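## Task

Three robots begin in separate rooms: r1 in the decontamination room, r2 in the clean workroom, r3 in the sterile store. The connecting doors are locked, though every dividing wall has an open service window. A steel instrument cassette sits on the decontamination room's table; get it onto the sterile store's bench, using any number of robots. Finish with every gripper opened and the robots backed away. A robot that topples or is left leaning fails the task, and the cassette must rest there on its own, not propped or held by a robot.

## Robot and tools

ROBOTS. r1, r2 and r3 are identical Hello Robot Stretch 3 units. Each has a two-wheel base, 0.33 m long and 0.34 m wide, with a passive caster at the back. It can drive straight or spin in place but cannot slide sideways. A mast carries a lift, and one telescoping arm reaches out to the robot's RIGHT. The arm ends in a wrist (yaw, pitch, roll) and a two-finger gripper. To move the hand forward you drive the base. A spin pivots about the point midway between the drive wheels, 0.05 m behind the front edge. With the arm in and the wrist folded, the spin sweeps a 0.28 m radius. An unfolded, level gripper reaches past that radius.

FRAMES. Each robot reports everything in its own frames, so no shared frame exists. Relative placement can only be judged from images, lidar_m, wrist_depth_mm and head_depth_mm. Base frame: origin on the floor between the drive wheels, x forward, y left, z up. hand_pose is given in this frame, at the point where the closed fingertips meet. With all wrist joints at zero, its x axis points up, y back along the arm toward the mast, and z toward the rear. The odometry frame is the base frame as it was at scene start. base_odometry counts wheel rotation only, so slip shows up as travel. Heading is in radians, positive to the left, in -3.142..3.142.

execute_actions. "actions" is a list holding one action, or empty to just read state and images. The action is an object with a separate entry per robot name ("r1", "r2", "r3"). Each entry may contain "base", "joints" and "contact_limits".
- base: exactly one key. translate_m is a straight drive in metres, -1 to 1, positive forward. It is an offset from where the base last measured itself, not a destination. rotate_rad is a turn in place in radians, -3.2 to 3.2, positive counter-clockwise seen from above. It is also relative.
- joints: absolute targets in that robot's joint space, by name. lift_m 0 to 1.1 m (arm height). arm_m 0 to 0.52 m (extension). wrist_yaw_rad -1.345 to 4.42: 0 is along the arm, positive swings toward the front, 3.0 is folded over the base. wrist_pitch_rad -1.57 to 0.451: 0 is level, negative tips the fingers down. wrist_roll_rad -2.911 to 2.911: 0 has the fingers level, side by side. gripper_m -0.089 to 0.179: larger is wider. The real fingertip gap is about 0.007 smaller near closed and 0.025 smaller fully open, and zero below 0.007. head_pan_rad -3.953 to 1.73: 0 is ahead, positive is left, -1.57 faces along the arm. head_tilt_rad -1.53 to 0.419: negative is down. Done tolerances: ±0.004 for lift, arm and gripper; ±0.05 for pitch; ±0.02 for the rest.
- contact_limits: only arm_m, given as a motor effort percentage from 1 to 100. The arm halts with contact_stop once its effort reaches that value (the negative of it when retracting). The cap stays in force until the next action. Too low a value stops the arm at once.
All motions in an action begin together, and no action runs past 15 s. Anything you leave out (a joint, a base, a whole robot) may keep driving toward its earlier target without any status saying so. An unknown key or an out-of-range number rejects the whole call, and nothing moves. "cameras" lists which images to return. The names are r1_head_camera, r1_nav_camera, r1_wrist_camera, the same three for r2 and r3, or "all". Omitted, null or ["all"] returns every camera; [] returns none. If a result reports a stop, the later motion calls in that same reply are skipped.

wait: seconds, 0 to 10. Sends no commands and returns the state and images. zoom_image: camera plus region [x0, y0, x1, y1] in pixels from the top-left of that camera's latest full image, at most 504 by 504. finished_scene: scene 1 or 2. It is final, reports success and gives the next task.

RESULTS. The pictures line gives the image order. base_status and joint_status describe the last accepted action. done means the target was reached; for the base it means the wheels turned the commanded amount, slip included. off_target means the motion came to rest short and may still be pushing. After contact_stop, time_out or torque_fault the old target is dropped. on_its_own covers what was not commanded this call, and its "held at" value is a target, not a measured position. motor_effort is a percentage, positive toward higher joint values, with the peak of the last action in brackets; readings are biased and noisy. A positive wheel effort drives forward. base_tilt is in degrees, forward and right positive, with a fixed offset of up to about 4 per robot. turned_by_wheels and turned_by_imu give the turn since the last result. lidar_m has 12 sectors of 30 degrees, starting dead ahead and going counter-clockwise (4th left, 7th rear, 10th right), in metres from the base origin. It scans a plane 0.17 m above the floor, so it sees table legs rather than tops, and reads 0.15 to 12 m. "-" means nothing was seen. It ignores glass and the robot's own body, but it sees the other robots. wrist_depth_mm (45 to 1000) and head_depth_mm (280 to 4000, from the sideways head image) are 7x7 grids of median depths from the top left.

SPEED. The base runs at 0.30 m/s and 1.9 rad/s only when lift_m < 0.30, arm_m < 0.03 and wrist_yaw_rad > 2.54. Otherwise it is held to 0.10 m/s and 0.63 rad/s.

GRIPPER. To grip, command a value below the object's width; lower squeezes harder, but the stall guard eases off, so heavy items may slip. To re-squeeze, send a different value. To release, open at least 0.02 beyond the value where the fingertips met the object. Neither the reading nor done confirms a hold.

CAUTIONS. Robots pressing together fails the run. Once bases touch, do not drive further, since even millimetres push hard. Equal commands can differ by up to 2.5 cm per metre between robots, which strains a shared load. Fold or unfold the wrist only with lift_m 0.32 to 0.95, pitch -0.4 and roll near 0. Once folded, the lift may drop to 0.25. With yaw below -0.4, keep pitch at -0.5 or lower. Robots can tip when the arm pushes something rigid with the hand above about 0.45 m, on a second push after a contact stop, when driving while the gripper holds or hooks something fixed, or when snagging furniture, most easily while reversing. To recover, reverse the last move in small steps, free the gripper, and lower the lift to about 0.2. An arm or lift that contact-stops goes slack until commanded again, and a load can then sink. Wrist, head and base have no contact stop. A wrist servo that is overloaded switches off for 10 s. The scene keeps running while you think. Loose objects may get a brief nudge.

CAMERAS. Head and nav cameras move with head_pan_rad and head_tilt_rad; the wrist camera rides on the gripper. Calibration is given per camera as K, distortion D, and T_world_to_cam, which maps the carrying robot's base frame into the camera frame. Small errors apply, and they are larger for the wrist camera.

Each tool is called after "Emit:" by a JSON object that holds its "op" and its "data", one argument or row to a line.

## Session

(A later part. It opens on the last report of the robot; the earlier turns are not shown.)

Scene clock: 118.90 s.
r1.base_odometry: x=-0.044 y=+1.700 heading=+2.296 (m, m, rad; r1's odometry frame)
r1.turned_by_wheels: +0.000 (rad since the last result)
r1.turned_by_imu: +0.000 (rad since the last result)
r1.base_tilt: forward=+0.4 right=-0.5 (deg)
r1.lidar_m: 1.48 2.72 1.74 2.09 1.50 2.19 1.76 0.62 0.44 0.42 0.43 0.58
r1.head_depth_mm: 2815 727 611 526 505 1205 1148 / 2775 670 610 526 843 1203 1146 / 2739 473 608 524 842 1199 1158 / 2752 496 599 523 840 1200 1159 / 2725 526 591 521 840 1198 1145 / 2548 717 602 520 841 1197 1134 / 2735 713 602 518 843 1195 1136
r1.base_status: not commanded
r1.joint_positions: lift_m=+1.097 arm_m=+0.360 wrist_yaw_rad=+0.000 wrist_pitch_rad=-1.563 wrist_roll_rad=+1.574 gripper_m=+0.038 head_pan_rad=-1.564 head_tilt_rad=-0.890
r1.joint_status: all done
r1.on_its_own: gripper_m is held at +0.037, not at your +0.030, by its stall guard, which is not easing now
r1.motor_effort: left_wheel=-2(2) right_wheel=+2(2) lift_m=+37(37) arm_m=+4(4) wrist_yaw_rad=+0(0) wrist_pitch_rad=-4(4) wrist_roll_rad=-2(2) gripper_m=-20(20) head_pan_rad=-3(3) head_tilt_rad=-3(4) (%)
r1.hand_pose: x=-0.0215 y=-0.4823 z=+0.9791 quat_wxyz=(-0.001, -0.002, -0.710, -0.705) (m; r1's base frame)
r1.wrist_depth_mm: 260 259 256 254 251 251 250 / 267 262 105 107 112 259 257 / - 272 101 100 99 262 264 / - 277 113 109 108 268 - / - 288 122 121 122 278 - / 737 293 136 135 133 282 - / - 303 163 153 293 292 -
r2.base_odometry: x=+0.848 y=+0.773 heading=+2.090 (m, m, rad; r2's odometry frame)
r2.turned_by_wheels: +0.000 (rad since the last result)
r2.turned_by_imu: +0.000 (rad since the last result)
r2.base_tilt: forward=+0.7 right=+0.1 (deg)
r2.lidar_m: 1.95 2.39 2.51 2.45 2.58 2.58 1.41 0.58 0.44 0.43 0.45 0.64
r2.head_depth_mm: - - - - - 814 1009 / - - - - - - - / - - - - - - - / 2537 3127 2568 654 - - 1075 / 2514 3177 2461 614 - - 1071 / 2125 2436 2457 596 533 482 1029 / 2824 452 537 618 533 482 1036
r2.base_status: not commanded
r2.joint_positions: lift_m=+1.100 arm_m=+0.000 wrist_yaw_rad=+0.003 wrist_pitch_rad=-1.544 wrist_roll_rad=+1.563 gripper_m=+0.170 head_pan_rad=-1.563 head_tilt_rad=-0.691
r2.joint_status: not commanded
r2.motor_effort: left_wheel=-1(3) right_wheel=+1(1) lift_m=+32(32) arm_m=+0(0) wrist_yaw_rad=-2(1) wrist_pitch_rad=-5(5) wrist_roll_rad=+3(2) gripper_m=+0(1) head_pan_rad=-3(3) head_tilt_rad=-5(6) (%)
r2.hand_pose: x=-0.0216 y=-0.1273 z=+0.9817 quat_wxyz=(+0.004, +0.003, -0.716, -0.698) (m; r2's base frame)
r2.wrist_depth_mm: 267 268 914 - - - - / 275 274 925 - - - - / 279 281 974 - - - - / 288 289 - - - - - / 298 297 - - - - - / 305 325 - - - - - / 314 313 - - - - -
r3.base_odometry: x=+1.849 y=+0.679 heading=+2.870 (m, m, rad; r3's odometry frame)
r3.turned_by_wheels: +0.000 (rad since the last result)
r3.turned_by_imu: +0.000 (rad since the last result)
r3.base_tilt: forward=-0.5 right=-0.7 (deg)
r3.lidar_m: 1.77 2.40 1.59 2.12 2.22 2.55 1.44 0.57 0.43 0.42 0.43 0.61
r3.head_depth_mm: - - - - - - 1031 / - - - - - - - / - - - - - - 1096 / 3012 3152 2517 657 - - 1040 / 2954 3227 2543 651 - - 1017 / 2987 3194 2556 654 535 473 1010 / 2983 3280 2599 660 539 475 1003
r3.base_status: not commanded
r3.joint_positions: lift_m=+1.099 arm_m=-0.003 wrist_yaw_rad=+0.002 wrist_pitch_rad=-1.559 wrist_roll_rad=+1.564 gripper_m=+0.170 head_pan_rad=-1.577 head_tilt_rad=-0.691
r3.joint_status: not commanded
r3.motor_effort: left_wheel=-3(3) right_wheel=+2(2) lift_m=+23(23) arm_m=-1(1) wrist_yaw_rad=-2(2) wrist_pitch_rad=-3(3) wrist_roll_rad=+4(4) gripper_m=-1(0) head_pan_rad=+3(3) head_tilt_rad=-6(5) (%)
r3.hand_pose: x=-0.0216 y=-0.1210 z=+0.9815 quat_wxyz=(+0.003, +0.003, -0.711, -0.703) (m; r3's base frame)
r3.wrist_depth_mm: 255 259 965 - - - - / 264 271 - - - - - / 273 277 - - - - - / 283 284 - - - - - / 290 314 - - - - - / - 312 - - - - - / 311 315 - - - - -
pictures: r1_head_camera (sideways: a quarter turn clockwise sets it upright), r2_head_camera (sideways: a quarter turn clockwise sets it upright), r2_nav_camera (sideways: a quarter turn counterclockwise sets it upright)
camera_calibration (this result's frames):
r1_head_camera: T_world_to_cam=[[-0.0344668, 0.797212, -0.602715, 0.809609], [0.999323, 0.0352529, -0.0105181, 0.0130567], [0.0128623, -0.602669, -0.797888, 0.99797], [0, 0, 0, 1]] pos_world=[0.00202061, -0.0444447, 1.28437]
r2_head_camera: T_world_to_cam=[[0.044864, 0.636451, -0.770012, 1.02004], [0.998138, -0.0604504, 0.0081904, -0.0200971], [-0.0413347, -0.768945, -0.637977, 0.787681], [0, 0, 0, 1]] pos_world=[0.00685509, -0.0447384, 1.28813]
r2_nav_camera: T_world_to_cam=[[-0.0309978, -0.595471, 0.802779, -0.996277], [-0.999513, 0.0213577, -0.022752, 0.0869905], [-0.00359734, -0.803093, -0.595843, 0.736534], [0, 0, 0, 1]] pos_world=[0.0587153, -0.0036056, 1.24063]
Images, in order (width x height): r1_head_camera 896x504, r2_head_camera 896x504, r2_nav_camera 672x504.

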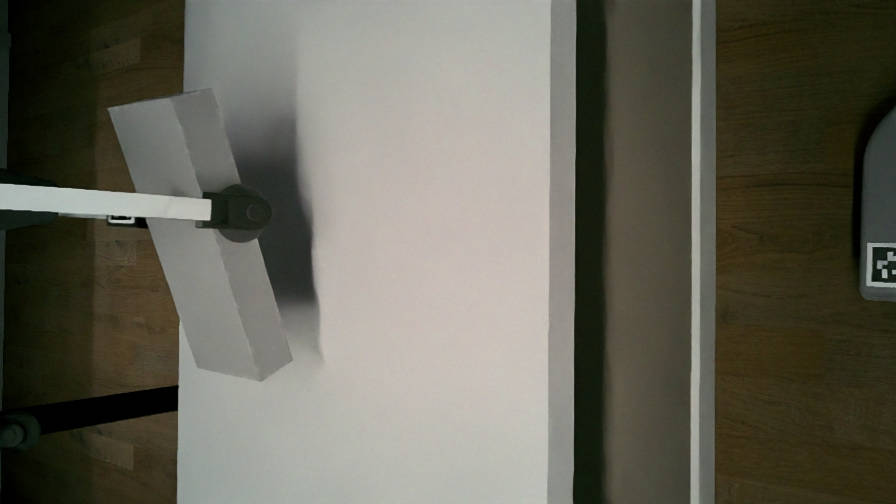

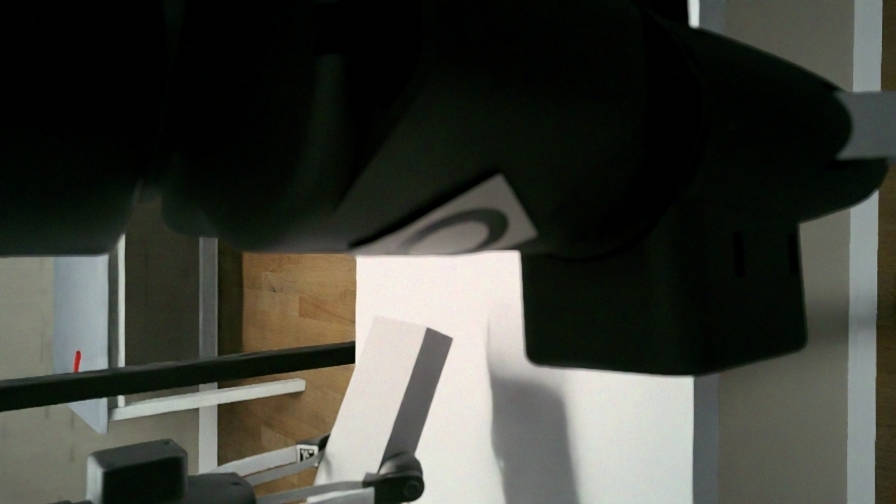

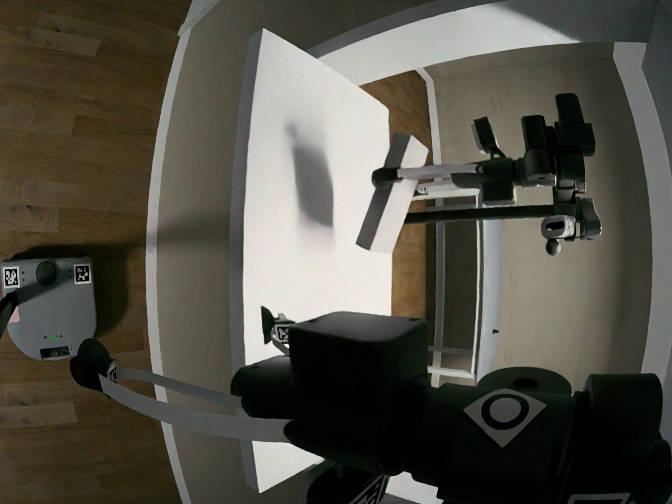

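Lower, release, retreat.

Emit:
{"op": "execute_actions", "data": {
  "actions": [
    {"r1":{"joints":{"lift_m":1.02}}}
  ],
  "cameras": []
}}

Emit:
{"op": "execute_actions", "data": {
  "actions": [
    {"r1":{"joints":{"gripper_m":0.17}}}
  ],
  "cameras": []
}}

Emit:
{"op": "execute_actions", "data": {
  "actions": [
    {"r1":{"joints":{"lift_m":1.09}}}
  ],
  "cameras": []
}}

Emit:
{"op": "execute_actions", "data": {
  "actions": [
    {"r1":{"joints":{"arm_m":0.0}},"r2":{"base":{"translate_m":0.2}}}
  ],
  "cameras": []
}}

Emit:
{"op": "execute_actions", "data": {
  "actions": [
    {"r2":{"joints":{"arm_m":0.38}}}
  ],
  "cameras": ["r2_wrist_camera"]
}}

Scene clock: 124.30 s.
r1.base_odometry: x=-0.044 y=+1.700 heading=+2.296 (m, m, rad; r1's odometry frame)
r1.turned_by_wheels: +0.000 (rad since the last result)
r1.turned_by_imu: +0.000 (rad since the last result)
r1.base_tilt: forward=+0.4 right=-0.6 (deg)
r1.lidar_m: 1.48 2.73 1.74 2.09 1.51 2.18 1.76 0.62 0.44 0.42 0.43 0.58
r1.head_depth_mm: 2796 730 612 526 505 1202 1145 / 2999 725 594 525 844 1203 1146 / - 722 569 523 842 1204 1161 / - 720 559 523 842 1204 1158 / 2743 717 565 521 842 1196 1140 / 2554 714 602 519 842 1197 1137 / 2705 712 601 519 840 1196 1135
r1.base_status: not commanded
r1.joint_positions: lift_m=+1.020 arm_m=+0.360 wrist_yaw_rad=+0.000 wrist_pitch_rad=-1.563 wrist_roll_rad=+1.574 gripper_m=+0.038 head_pan_rad=-1.564 head_tilt_rad=-0.890
r1.joint_status: all done
r1.on_its_own: gripper_m is held at +0.037, not at your +0.030, by its stall guard, which is not easing now
r1.motor_effort: left_wheel=-1(2) right_wheel=+2(2) lift_m=+30(32) arm_m=+4(3) wrist_yaw_rad=+0(1) wrist_pitch_rad=-3(3) wrist_roll_rad=-2(2) gripper_m=-21(20) head_pan_rad=-3(2) head_tilt_rad=-4(3) (%)
r1.hand_pose: x=-0.0215 y=-0.4823 z=+0.9024 quat_wxyz=(-0.001, -0.002, -0.710, -0.705) (m; r1's base frame)
r1.wrist_depth_mm: 185 185 184 182 182 181 178 / 190 189 104 107 115 183 183 / 196 195 109 106 106 190 187 / 200 199 118 115 115 194 192 / 207 205 125 124 124 197 198 / 212 210 136 135 133 204 202 / 217 217 156 149 210 209 207
r2.base_odometry: x=+0.848 y=+0.773 heading=+2.090 (m, m, rad; r2's odometry frame)
r2.turned_by_wheels: +0.000 (rad since the last result)
r2.turned_by_imu: +0.000 (rad since the last result)
r2.base_tilt: forward=+0.9 right=+0.0 (deg)
r2.lidar_m: 1.96 2.39 2.50 2.44 2.58 2.57 1.42 0.58 0.44 0.43 0.45 0.64
r2.head_depth_mm: - - - - - 813 1008 / - - - - - - - / - - - - - - - / 2561 3108 2559 654 - - 1076 / 2548 3137 2454 615 - - 1076 / 2121 2403 2446 590 534 482 1029 / 2930 457 491 565 534 482 1033
r2.base_status: not commanded
r2.joint_positions: lift_m=+1.100 arm_m=+0.000 wrist_yaw_rad=+0.003 wrist_pitch_rad=-1.544 wrist_roll_rad=+1.563 gripper_m=+0.170 head_pan_rad=-1.563 head_tilt_rad=-0.691
r2.joint_status: not commanded
r2.motor_effort: left_wheel=-2(2) right_wheel=+1(1) lift_m=+32(32) arm_m=+0(0) wrist_yaw_rad=-2(2) wrist_pitch_rad=-5(5) wrist_roll_rad=+3(2) gripper_m=+1(1) head_pan_rad=-3(3) head_tilt_rad=-6(5) (%)
r2.hand_pose: x=-0.0216 y=-0.1273 z=+0.9817 quat_wxyz=(+0.004, +0.003, -0.716, -0.698) (m; r2's base frame)
r2.wrist_depth_mm: 266 268 913 - - - - / 272 276 969 - - - - / 282 281 - - - - - / 290 288 - - - - - / 296 294 - - - - - / 304 324 - - - - - / 312 314 - - - - -
r3.base_odometry: x=+1.849 y=+0.679 heading=+2.870 (m, m, rad; r3's odometry frame)
r3.turned_by_wheels: +0.000 (rad since the last result)
r3.turned_by_imu: +0.001 (rad since the last result)
r3.base_tilt: forward=-0.4 right=-0.8 (deg)
r3.lidar_m: 1.77 2.40 1.59 2.12 2.22 2.55 1.44 0.57 0.43 0.41 0.44 0.61
r3.head_depth_mm: - - - - - - 1031 / - - - - - - - / - - - - - - 1093 / 2960 3121 2519 657 - - 1045 / 2952 3243 2542 652 - - 1013 / 2936 3207 2572 655 536 473 1004 / 2960 3219 2582 659 537 474 1007
r3.base_status: not commanded
r3.joint_positions: lift_m=+1.099 arm_m=-0.003 wrist_yaw_rad=+0.002 wrist_pitch_rad=-1.559 wrist_roll_rad=+1.564 gripper_m=+0.170 head_pan_rad=-1.577 head_tilt_rad=-0.691
r3.joint_status: not commanded
r3.motor_effort: left_wheel=-3(3) right_wheel=+2(2) lift_m=+22(23) arm_m=-1(0) wrist_yaw_rad=-2(2) wrist_pitch_rad=-3(2) wrist_roll_rad=+4(3) gripper_m=+0(0) head_pan_rad=+3(3) head_tilt_rad=-6(5) (%)
r3.hand_pose: x=-0.0216 y=-0.1210 z=+0.9815 quat_wxyz=(+0.003, +0.003, -0.711, -0.703) (m; r3's base frame)
r3.wrist_depth_mm: 257 259 955 - - - - / 265 269 - - - - - / 275 278 - - - - - / 282 286 - - - - - / 288 313 - - - - - / - 316 - - - - - / 310 315 - - - - -
pictures: none
No camera images: the call's "cameras" was empty. Leave "cameras" out to get every camera's image.

Scene clock: 126.10 s.
r1.base_odometry: x=-0.044 y=+1.700 heading=+2.296 (m, m, rad; r1's odometry frame)
r1.turned_by_wheels: +0.000 (rad since the last result)
r1.turned_by_imu: +0.000 (rad since the last result)
r1.base_tilt: forward=+0.4 right=-0.4 (deg)
r1.lidar_m: 1.48 2.72 1.74 2.09 1.50 2.19 1.76 0.61 0.44 0.42 0.43 0.58
r1.head_depth_mm: 2791 729 610 527 504 1205 1145 / 2979 724 589 525 846 1204 1140 / - 723 573 524 843 1203 1160 / - 720 572 523 842 1202 1160 / 2745 717 570 521 843 1196 1141 / 2552 715 601 520 841 1195 1138 / 2713 712 600 519 840 1195 1134
r1.base_status: not commanded
r1.joint_positions: lift_m=+1.020 arm_m=+0.360 wrist_yaw_rad=+0.000 wrist_pitch_rad=-1.563 wrist_roll_rad=+1.574 gripper_m=+0.170 head_pan_rad=-1.564 head_tilt_rad=-0.890
r1.joint_status: all done
r1.motor_effort: left_wheel=-1(1) right_wheel=+2(2) lift_m=+29(30) arm_m=+4(4) wrist_yaw_rad=-1(0) wrist_pitch_rad=-3(3) wrist_roll_rad=-2(2) gripper_m=+0(89) head_pan_rad=-3(3) head_tilt_rad=-4(4) (%)
r1.hand_pose: x=-0.0215 y=-0.4823 z=+0.9024 quat_wxyz=(-0.001, -0.002, -0.710, -0.705) (m; r1's base frame)
r1.wrist_depth_mm: 186 186 184 182 181 179 178 / 192 189 187 158 184 184 183 / 195 195 194 160 187 188 188 / 200 200 198 164 192 193 192 / 205 205 202 168 198 198 199 / - 210 207 173 205 204 202 / 221 216 212 177 210 211 -
r2.base_odometry: x=+0.848 y=+0.773 heading=+2.090 (m, m, rad; r2's odometry frame)
r2.turned_by_wheels: +0.000 (rad since the last result)
r2.turned_by_imu: +0.000 (rad since the last result)
r2.base_tilt: forward=+0.8 right=+0.1 (deg)
r2.lidar_m: 1.96 2.38 2.51 2.45 2.58 2.57 1.42 0.58 0.44 0.43 0.45 0.64
r2.head_depth_mm: - - - - - 813 1008 / - - - - - - - / - - - - - - - / 2527 3160 2549 654 - - 1073 / 2544 3178 2453 626 - - 1075 / 2118 2391 2463 605 533 481 1031 / 2917 456 484 521 534 483 1032
r2.base_status: not commanded
r2.joint_positions: lift_m=+1.100 arm_m=+0.000 wrist_yaw_rad=+0.003 wrist_pitch_rad=-1.544 wrist_roll_rad=+1.563 gripper_m=+0.170 head_pan_rad=-1.563 head_tilt_rad=-0.691
r2.joint_status: not commanded
r2.motor_effort: left_wheel=-2(2) right_wheel=+1(1) lift_m=+32(32) arm_m=+0(0) wrist_yaw_rad=-1(2) wrist_pitch_rad=-5(5) wrist_roll_rad=+3(3) gripper_m=+0(0) head_pan_rad=-3(3) head_tilt_rad=-6(6) (%)
r2.hand_pose: x=-0.0216 y=-0.1273 z=+0.9817 quat_wxyz=(+0.004, +0.003, -0.716, -0.698) (m; r2's base frame)
r2.wrist_depth_mm: 267 265 892 - - - - / 274 277 956 - - - - / 279 279 964 - - - - / 288 288 - - - - - / 295 295 - - - - - / 303 326 - - - - - / 312 313 - - - - -
r3.base_odometry: x=+1.849 y=+0.679 heading=+2.870 (m, m, rad; r3's odometry frame)
r3.turned_by_wheels: +0.000 (rad since the last result)
r3.turned_by_imu: +0.000 (rad since the last result)
r3.base_tilt: forward=-0.5 right=-0.7 (deg)
r3.lidar_m: 1.77 2.40 1.59 2.12 2.22 2.55 1.44 0.57 0.43 0.42 0.44 0.61
r3.head_depth_mm: - - - - - - 1028 / - - - - - - - / - - - - - - 1092 / 3018 3185 2500 657 - - 1042 / 2946 3252 2546 652 - - 1012 / 2968 3257 2555 657 536 473 1010 / 2947 3333 2565 660 538 475 1012
r3.base_status: not commanded
r3.joint_positions: lift_m=+1.099 arm_m=-0.003 wrist_yaw_rad=+0.002 wrist_pitch_rad=-1.559 wrist_roll_rad=+1.564 gripper_m=+0.170 head_pan_rad=-1.577 head_tilt_rad=-0.691
r3.joint_status: not commanded
r3.motor_effort: left_wheel=-4(4) right_wheel=+1(2) lift_m=+22(23) arm_m=-1(1) wrist_yaw_rad=-3(3) wrist_pitch_rad=-3(3) wrist_roll_rad=+4(4) gripper_m=+0(0) head_pan_rad=+2(3) head_tilt_rad=-5(6) (%)
r3.hand_pose: x=-0.0216 y=-0.1210 z=+0.9815 quat_wxyz=(+0.003, +0.003, -0.711, -0.703) (m; r3's base frame)
r3.wrist_depth_mm: 257 260 963 - - - - / 264 269 - - - - - / 272 275 - - - - - / 282 286 - - - - - / 290 313 - - - - - / - 315 - - - - - / 313 316 - - - - -
pictures: none
No camera images: the call's "cameras" was empty. Leave "cameras" out to get every camera's image.

Scene clock: 127.57 s.
r1.base_odometry: x=-0.044 y=+1.700 heading=+2.296 (m, m, rad; r1's odometry frame)
r1.turned_by_wheels: +0.000 (rad since the last result)
r1.turned_by_imu: +0.000 (rad since the last result)
r1.base_tilt: forward=+0.4 right=-0.5 (deg)
r1.lidar_m: 1.48 2.73 1.74 2.09 1.51 2.19 1.76 0.62 0.44 0.42 0.43 0.58
r1.head_depth_mm: 2782 729 611 527 506 1204 1147 / 2776 724 589 526 843 1202 1149 / 2726 724 569 525 843 1200 1159 / 2744 720 569 523 845 1200 1156 / 2742 717 571 521 841 1197 1137 / 2584 715 602 520 843 1196 1141 / 2720 714 602 519 844 1199 1137
r1.base_status: not commanded
r1.joint_positions: lift_m=+1.090 arm_m=+0.360 wrist_yaw_rad=+0.000 wrist_pitch_rad=-1.564 wrist_roll_rad=+1.574 gripper_m=+0.170 head_pan_rad=-1.564 head_tilt_rad=-0.890
r1.joint_status: all done
r1.motor_effort: left_wheel=-2(1) right_wheel=+2(2) lift_m=+35(34) arm_m=+4(3) wrist_yaw_rad=+0(0) wrist_pitch_rad=-3(3) wrist_roll_rad=-2(2) gripper_m=+1(0) head_pan_rad=-3(3) head_tilt_rad=-4(3) (%)
r1.hand_pose: x=-0.0215 y=-0.4822 z=+0.9722 quat_wxyz=(-0.001, -0.002, -0.709, -0.705) (m; r1's base frame)
r1.wrist_depth_mm: 252 251 250 250 246 244 245 / 264 260 255 254 251 251 250 / 268 265 262 229 255 259 256 / - 272 268 235 263 263 264 / - 278 277 242 271 270 - / 739 286 283 245 280 276 - / - 296 290 255 288 282 -
r2.base_odometry: x=+0.848 y=+0.773 heading=+2.090 (m, m, rad; r2's odometry frame)
r2.turned_by_wheels: +0.000 (rad since the last result)
r2.turned_by_imu: +0.000 (rad since the last result)
r2.base_tilt: forward=+0.8 right=+0.1 (deg)
r2.lidar_m: 1.96 2.38 2.51 2.45 2.58 2.57 1.41 0.58 0.44 0.43 0.45 0.65
r2.head_depth_mm: - - - - - 815 1008 / - - - - - - - / - - - - - - - / 2537 3133 2559 655 - - 1073 / 2525 3138 2460 627 - - 1077 / 2118 2459 2432 607 533 482 1030 / 2848 442 783 592 533 482 1030
r2.base_status: not commanded
r2.joint_positions: lift_m=+1.100 arm_m=+0.000 wrist_yaw_rad=+0.003 wrist_pitch_rad=-1.544 wrist_roll_rad=+1.563 gripper_m=+0.170 head_pan_rad=-1.563 head_tilt_rad=-0.691
r2.joint_status: not commanded
r2.motor_effort: left_wheel=-3(2) right_wheel=+1(1) lift_m=+31(32) arm_m=-1(0) wrist_yaw_rad=-2(2) wrist_pitch_rad=-5(5) wrist_roll_rad=+3(3) gripper_m=+1(0) head_pan_rad=-3(2) head_tilt_rad=-6(6) (%)
r2.hand_pose: x=-0.0216 y=-0.1273 z=+0.9817 quat_wxyz=(+0.004, +0.003, -0.716, -0.698) (m; r2's base frame)
r2.wrist_depth_mm: 268 266 862 - - - - / 275 275 986 - - - - / 281 279 961 - - - - / 288 284 - - - - - / 297 293 - - - - - / 308 322 - - - - - / 312 311 - - - - -
r3.base_odometry: x=+1.849 y=+0.679 heading=+2.870 (m, m, rad; r3's odometry frame)
r3.turned_by_wheels: +0.000 (rad since the last result)
r3.turned_by_imu: +0.000 (rad since the last result)
r3.base_tilt: forward=-0.5 right=-0.7 (deg)
r3.lidar_m: 1.77 2.40 1.59 2.11 2.23 2.56 1.44 0.57 0.43 0.42 0.43 0.61
r3.head_depth_mm: - - - - - - 1033 / - - - - - - - / - - - - - - 1099 / 3017 3163 2486 658 - - 1045 / 2959 3251 2548 652 - - 1019 / 2991 3252 2551 657 534 472 1015 / 2965 3245 2581 658 537 474 1014
r3.base_status: not commanded
r3.joint_positions: lift_m=+1.099 arm_m=-0.003 wrist_yaw_rad=+0.002 wrist_pitch_rad=-1.559 wrist_roll_rad=+1.564 gripper_m=+0.170 head_pan_rad=-1.577 head_tilt_rad=-0.691
r3.joint_status: not commanded
r3.motor_effort: left_wheel=-4(3) right_wheel=+2(2) lift_m=+23(23) arm_m=-1(0) wrist_yaw_rad=-2(2) wrist_pitch_rad=-2(2) wrist_roll_rad=+4(3) gripper_m=+0(0) head_pan_rad=+3(2) head_tilt_rad=-6(6) (%)
r3.hand_pose: x=-0.0216 y=-0.1210 z=+0.9815 quat_wxyz=(+0.003, +0.003, -0.711, -0.703) (m; r3's base frame)
r3.wrist_depth_mm: 257 260 988 - - - - / 266 268 - - - - - / 272 276 - - - - - / 280 287 - - - - - / 290 313 - - - - - / - 313 - - - - - / 312 316 - - - - -
pictures: none
No camera images: the call's "cameras" was empty. Leave "cameras" out to get every camera's image.

Scene clock: 131.40 s.
r1.base_odometry: x=-0.044 y=+1.700 heading=+2.296 (m, m, rad; r1's odometry frame)
r1.turned_by_wheels: +0.000 (rad since the last result)
r1.turned_by_imu: +0.000 (rad since the last result)
r1.base_tilt: forward=+0.4 right=-0.5 (deg)
r1.lidar_m: 1.48 2.73 1.74 2.09 1.51 2.19 1.76 0.62 0.44 0.42 0.43 0.58
r1.head_depth_mm: - - - - 907 1204 1148 / - - - - - 1212 1145 / - - - - - - - / 1072 919 571 - - 1199 1158 / 2747 719 572 - - 1200 1139 / 2733 717 602 519 882 1201 1139 / 2717 714 601 519 843 1196 1135
r1.base_status: not commanded
r1.joint_positions: lift_m=+1.090 arm_m=+0.001 wrist_yaw_rad=+0.000 wrist_pitch_rad=-1.564 wrist_roll_rad=+1.574 gripper_m=+0.170 head_pan_rad=-1.564 head_tilt_rad=-0.890
r1.joint_status: all done
joint sent to its limit — the command would take r1.arm_m past its lower limit, so that joint was sent only as far as its limit.
r1.motor_effort: left_wheel=-2(2) right_wheel=+2(2) lift_m=+34(34) arm_m=-4(4) wrist_yaw_rad=+0(0) wrist_pitch_rad=-2(3) wrist_roll_rad=-2(2) gripper_m=-1(0) head_pan_rad=-3(3) head_tilt_rad=-4(4) (%)
r1.hand_pose: x=-0.0215 y=-0.1236 z=+0.9722 quat_wxyz=(-0.001, -0.001, -0.709, -0.705) (m; r1's base frame)
r1.wrist_depth_mm: 253 261 985 - - - - / 260 262 - - - - - / 266 269 - - - - - / 274 273 - - - - - / 282 290 - - - - - / - 291 - - - - - / 301 296 - - - - -
r2.base_odometry: x=+0.749 y=+0.947 heading=+2.090 (m, m, rad; r2's odometry frame)
r2.turned_by_wheels: +0.000 (rad since the last result)
r2.turned_by_imu: +0.000 (rad since the last result)
r2.base_tilt: forward=+0.8 right=+0.0 (deg)
r2.lidar_m: 2.04 2.16 2.49 2.44 2.57 2.77 1.45 0.60 0.45 0.44 0.46 0.66
r2.head_depth_mm: - - - - - 841 1036 / - - - - - - - / - - - - - - - / 2215 3044 2564 604 - - 1074 / 2560 3087 2550 631 - - 1072 / 2920 3242 2557 654 534 486 1060 / 2944 3189 2518 655 534 488 1059
r2.base_status: done
r2.joint_positions: lift_m=+1.100 arm_m=+0.000 wrist_yaw_rad=+0.003 wrist_pitch_rad=-1.544 wrist_roll_rad=+1.563 gripper_m=+0.170 head_pan_rad=-1.563 head_tilt_rad=-0.691
r2.joint_status: not commanded
r2.motor_effort: left_wheel=-2(4) right_wheel=+1(4) lift_m=+32(32) arm_m=+0(0) wrist_yaw_rad=-2(2) wrist_pitch_rad=-5(5) wrist_roll_rad=+3(3) gripper_m=+1(0) head_pan_rad=-3(3) head_tilt_rad=-6(6) (%)
r2.hand_pose: x=-0.0216 y=-0.1273 z=+0.9817 quat_wxyz=(+0.004, +0.003, -0.716, -0.698) (m; r2's base frame)
r2.wrist_depth_mm: 267 268 937 - - - - / 274 273 985 - - - - / 283 281 - - - - - / 288 291 - - - - - / 298 304 - - - - - / 308 674 - - - - - / 311 312 - - - - -
r3.base_odometry: x=+1.849 y=+0.679 heading=+2.870 (m, m, rad; r3's odometry frame)
r3.turned_by_wheels: +0.000 (rad since the last result)
r3.turned_by_imu: +0.000 (rad since the last result)
r3.base_tilt: forward=-0.5 right=-0.7 (deg)
r3.lidar_m: 1.77 2.40 1.58 2.12 2.22 2.55 1.44 0.57 0.43 0.42 0.44 0.61
r3.head_depth_mm: - - - - - - 1032 / - - - - - - - / - - - - - - 1091 / 2994 3215 2520 658 - - 1046 / 2907 3215 2523 652 - - 1012 / 2960 3206 2528 653 536 473 1007 / 2934 3260 2610 658 538 474 1010
r3.base_status: not commanded
r3.joint_positions: lift_m=+1.099 arm_m=-0.003 wrist_yaw_rad=+0.002 wrist_pitch_rad=-1.559 wrist_roll_rad=+1.564 gripper_m=+0.170 head_pan_rad=-1.577 head_tilt_rad=-0.691
r3.joint_status: not commanded
r3.motor_effort: left_wheel=-4(3) right_wheel=+1(1) lift_m=+23(22) arm_m=-1(1) wrist_yaw_rad=-2(2) wrist_pitch_rad=-3(2) wrist_roll_rad=+4(4) gripper_m=+0(0) head_pan_rad=+3(2) head_tilt_rad=-5(5) (%)
r3.hand_pose: x=-0.0216 y=-0.1210 z=+0.9815 quat_wxyz=(+0.003, +0.003, -0.711, -0.703) (m; r3's base frame)
r3.wrist_depth_mm: 258 262 944 - - - - / 267 269 - - - - - / 272 275 - - - - - / 281 285 - - - - - / 287 311 - - - - - / - 315 - - - - - / 310 316 - - - - -
pictures: none
No camera images: the call's "cameras" was empty. Leave "cameras" out to get every camera's image.

Scene clock: 135.40 s.
r1.base_odometry: x=-0.044 y=+1.700 heading=+2.296 (m, m, rad; r1's odometry frame)
r1.turned_by_wheels: +0.000 (rad since the last result)
r1.turned_by_imu: +0.000 (rad since the last result)
r1.base_tilt: forward=+0.4 right=-0.5 (deg)
r1.lidar_m: 1.48 2.73 1.74 2.09 1.50 2.19 1.75 0.62 0.44 0.42 0.43 0.58
r1.head_depth_mm: - - - - 907 1201 1147 / - - - - - 1213 1144 / - - - - - - - / 1068 919 572 - - 1198 1158 / 2754 718 571 - - 1197 1139 / 2749 715 602 520 879 1201 1137 / 2731 713 601 519 842 1194 1135
r1.base_status: not commanded
r1.joint_positions: lift_m=+1.090 arm_m=+0.001 wrist_yaw_rad=+0.000 wrist_pitch_rad=-1.564 wrist_roll_rad=+1.574 gripper_m=+0.170 head_pan_rad=-1.564 head_tilt_rad=-0.890
r1.joint_status: not commanded
r1.motor_effort: left_wheel=-2(1) right_wheel=+2(2) lift_m=+35(34) arm_m=-3(4) wrist_yaw_rad=+0(0) wrist_pitch_rad=-3(3) wrist_roll_rad=-2(2) gripper_m=+0(0) head_pan_rad=-4(3) head_tilt_rad=-4(4) (%)
r1.hand_pose: x=-0.0215 y=-0.1236 z=+0.9722 quat_wxyz=(-0.001, -0.001, -0.709, -0.705) (m; r1's base frame)
r1.wrist_depth_mm: 254 262 985 - - - - / 261 263 - - - - - / 267 269 - - - - - / 273 277 - - - - - / 283 289 - - - - - / - 291 - - - - - / 301 297 - - - - -
r2.base_odometry: x=+0.749 y=+0.947 heading=+2.090 (m, m, rad; r2's odometry frame)
r2.turned_by_wheels: +0.000 (rad since the last result)
r2.turned_by_imu: +0.000 (rad since the last result)
r2.base_tilt: forward=+0.8 right=+0.1 (deg)
r2.lidar_m: 2.03 2.17 2.50 2.44 2.56 2.77 1.45 0.60 0.45 0.44 0.47 0.66
r2.head_depth_mm: 2507 3095 2546 654 531 481 1038 / 2291 3106 2547 625 532 481 1039 / 2205 3079 2545 604 532 482 1046 / - - 2451 596 532 483 1055 / 2574 3027 2560 633 533 486 1054 / 2913 3215 2512 655 533 485 1058 / 2953 3216 2555 653 533 487 1062
r2.base_status: not commanded
r2.joint_positions: lift_m=+1.100 arm_m=+0.380 wrist_yaw_rad=+0.001 wrist_pitch_rad=-1.545 wrist_roll_rad=+1.564 gripper_m=+0.170 head_pan_rad=-1.563 head_tilt_rad=-0.691
r2.joint_status: all done
r2.motor_effort: left_wheel=-2(1) right_wheel=+1(1) lift_m=+31(32) arm_m=+3(4) wrist_yaw_rad=-1(2) wrist_pitch_rad=-5(5) wrist_roll_rad=+2(3) gripper_m=+0(1) head_pan_rad=-3(3) head_tilt_rad=-6(6) (%)
r2.hand_pose: x=-0.0216 y=-0.5069 z=+0.9817 quat_wxyz=(+0.003, +0.002, -0.716, -0.698) (m; r2's base frame)
r2.wrist_depth_mm: - 264 261 232 257 256 255 / - 269 269 236 261 260 259 / - 275 276 239 271 266 268 / - 283 282 248 276 275 - / - 290 289 253 287 282 - / - 297 295 260 293 287 - / - 308 305 303 296 295 -
r3.base_odometry: x=+1.849 y=+0.679 heading=+2.870 (m, m, rad; r3's odometry frame)
r3.turned_by_wheels: +0.000 (rad since the last result)
r3.turned_by_imu: +0.001 (rad since the last result)
r3.base_tilt: forward=-0.6 right=-0.8 (deg)
r3.lidar_m: 1.77 2.41 1.58 2.12 2.22 2.55 1.44 0.57 0.43 0.42 0.44 0.61
r3.head_depth_mm: - - - - - - 1031 / - - - - - - - / - - - - - - 1093 / 3030 3186 2522 656 - - 1046 / 2926 3187 2498 651 - - 1017 / 2967 3194 2563 653 533 474 1015 / 2910 3168 2575 658 537 475 1009
r3.base_status: not commanded
r3.joint_positions: lift_m=+1.099 arm_m=-0.003 wrist_yaw_rad=+0.002 wrist_pitch_rad=-1.559 wrist_roll_rad=+1.564 gripper_m=+0.170 head_pan_rad=-1.577 head_tilt_rad=-0.691
r3.joint_status: not commanded
r3.motor_effort: left_wheel=-3(3) right_wheel=+2(1) lift_m=+22(23) arm_m=-1(0) wrist_yaw_rad=-2(3) wrist_pitch_rad=-2(2) wrist_roll_rad=+3(4) gripper_m=+0(0) head_pan_rad=+3(3) head_tilt_rad=-5(5) (%)
r3.hand_pose: x=-0.0216 y=-0.1210 z=+0.9815 quat_wxyz=(+0.003, +0.003, -0.711, -0.703) (m; r3's base frame)
r3.wrist_depth_mm: 256 260 984 - - - - / 266 269 - - - - - / 274 277 - - - - - / 280 286 - - - - - / 289 313 - - - - - / - 314 - - - - - / 311 315 - - - - -
pictures: r2_wrist_camera
camera_calibration (this result's frames):
r2_wrist_camera: T_world_to_cam=[[0.00440338, 0.998375, -0.0568185, 0.567341], [0.990062, 0.00363395, 0.140582, -0.0746167], [0.14056, -0.0568729, -0.988437, 1.11329], [0, 0, 0, 1]] pos_world=[-0.0851077, -0.502832, 1.14314]
Images, in order (width x height): r2_wrist_camera 644x364.

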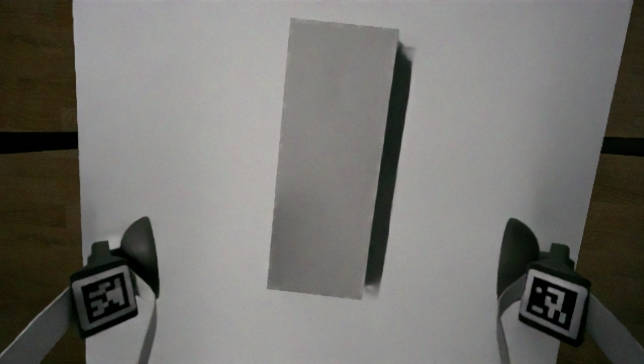

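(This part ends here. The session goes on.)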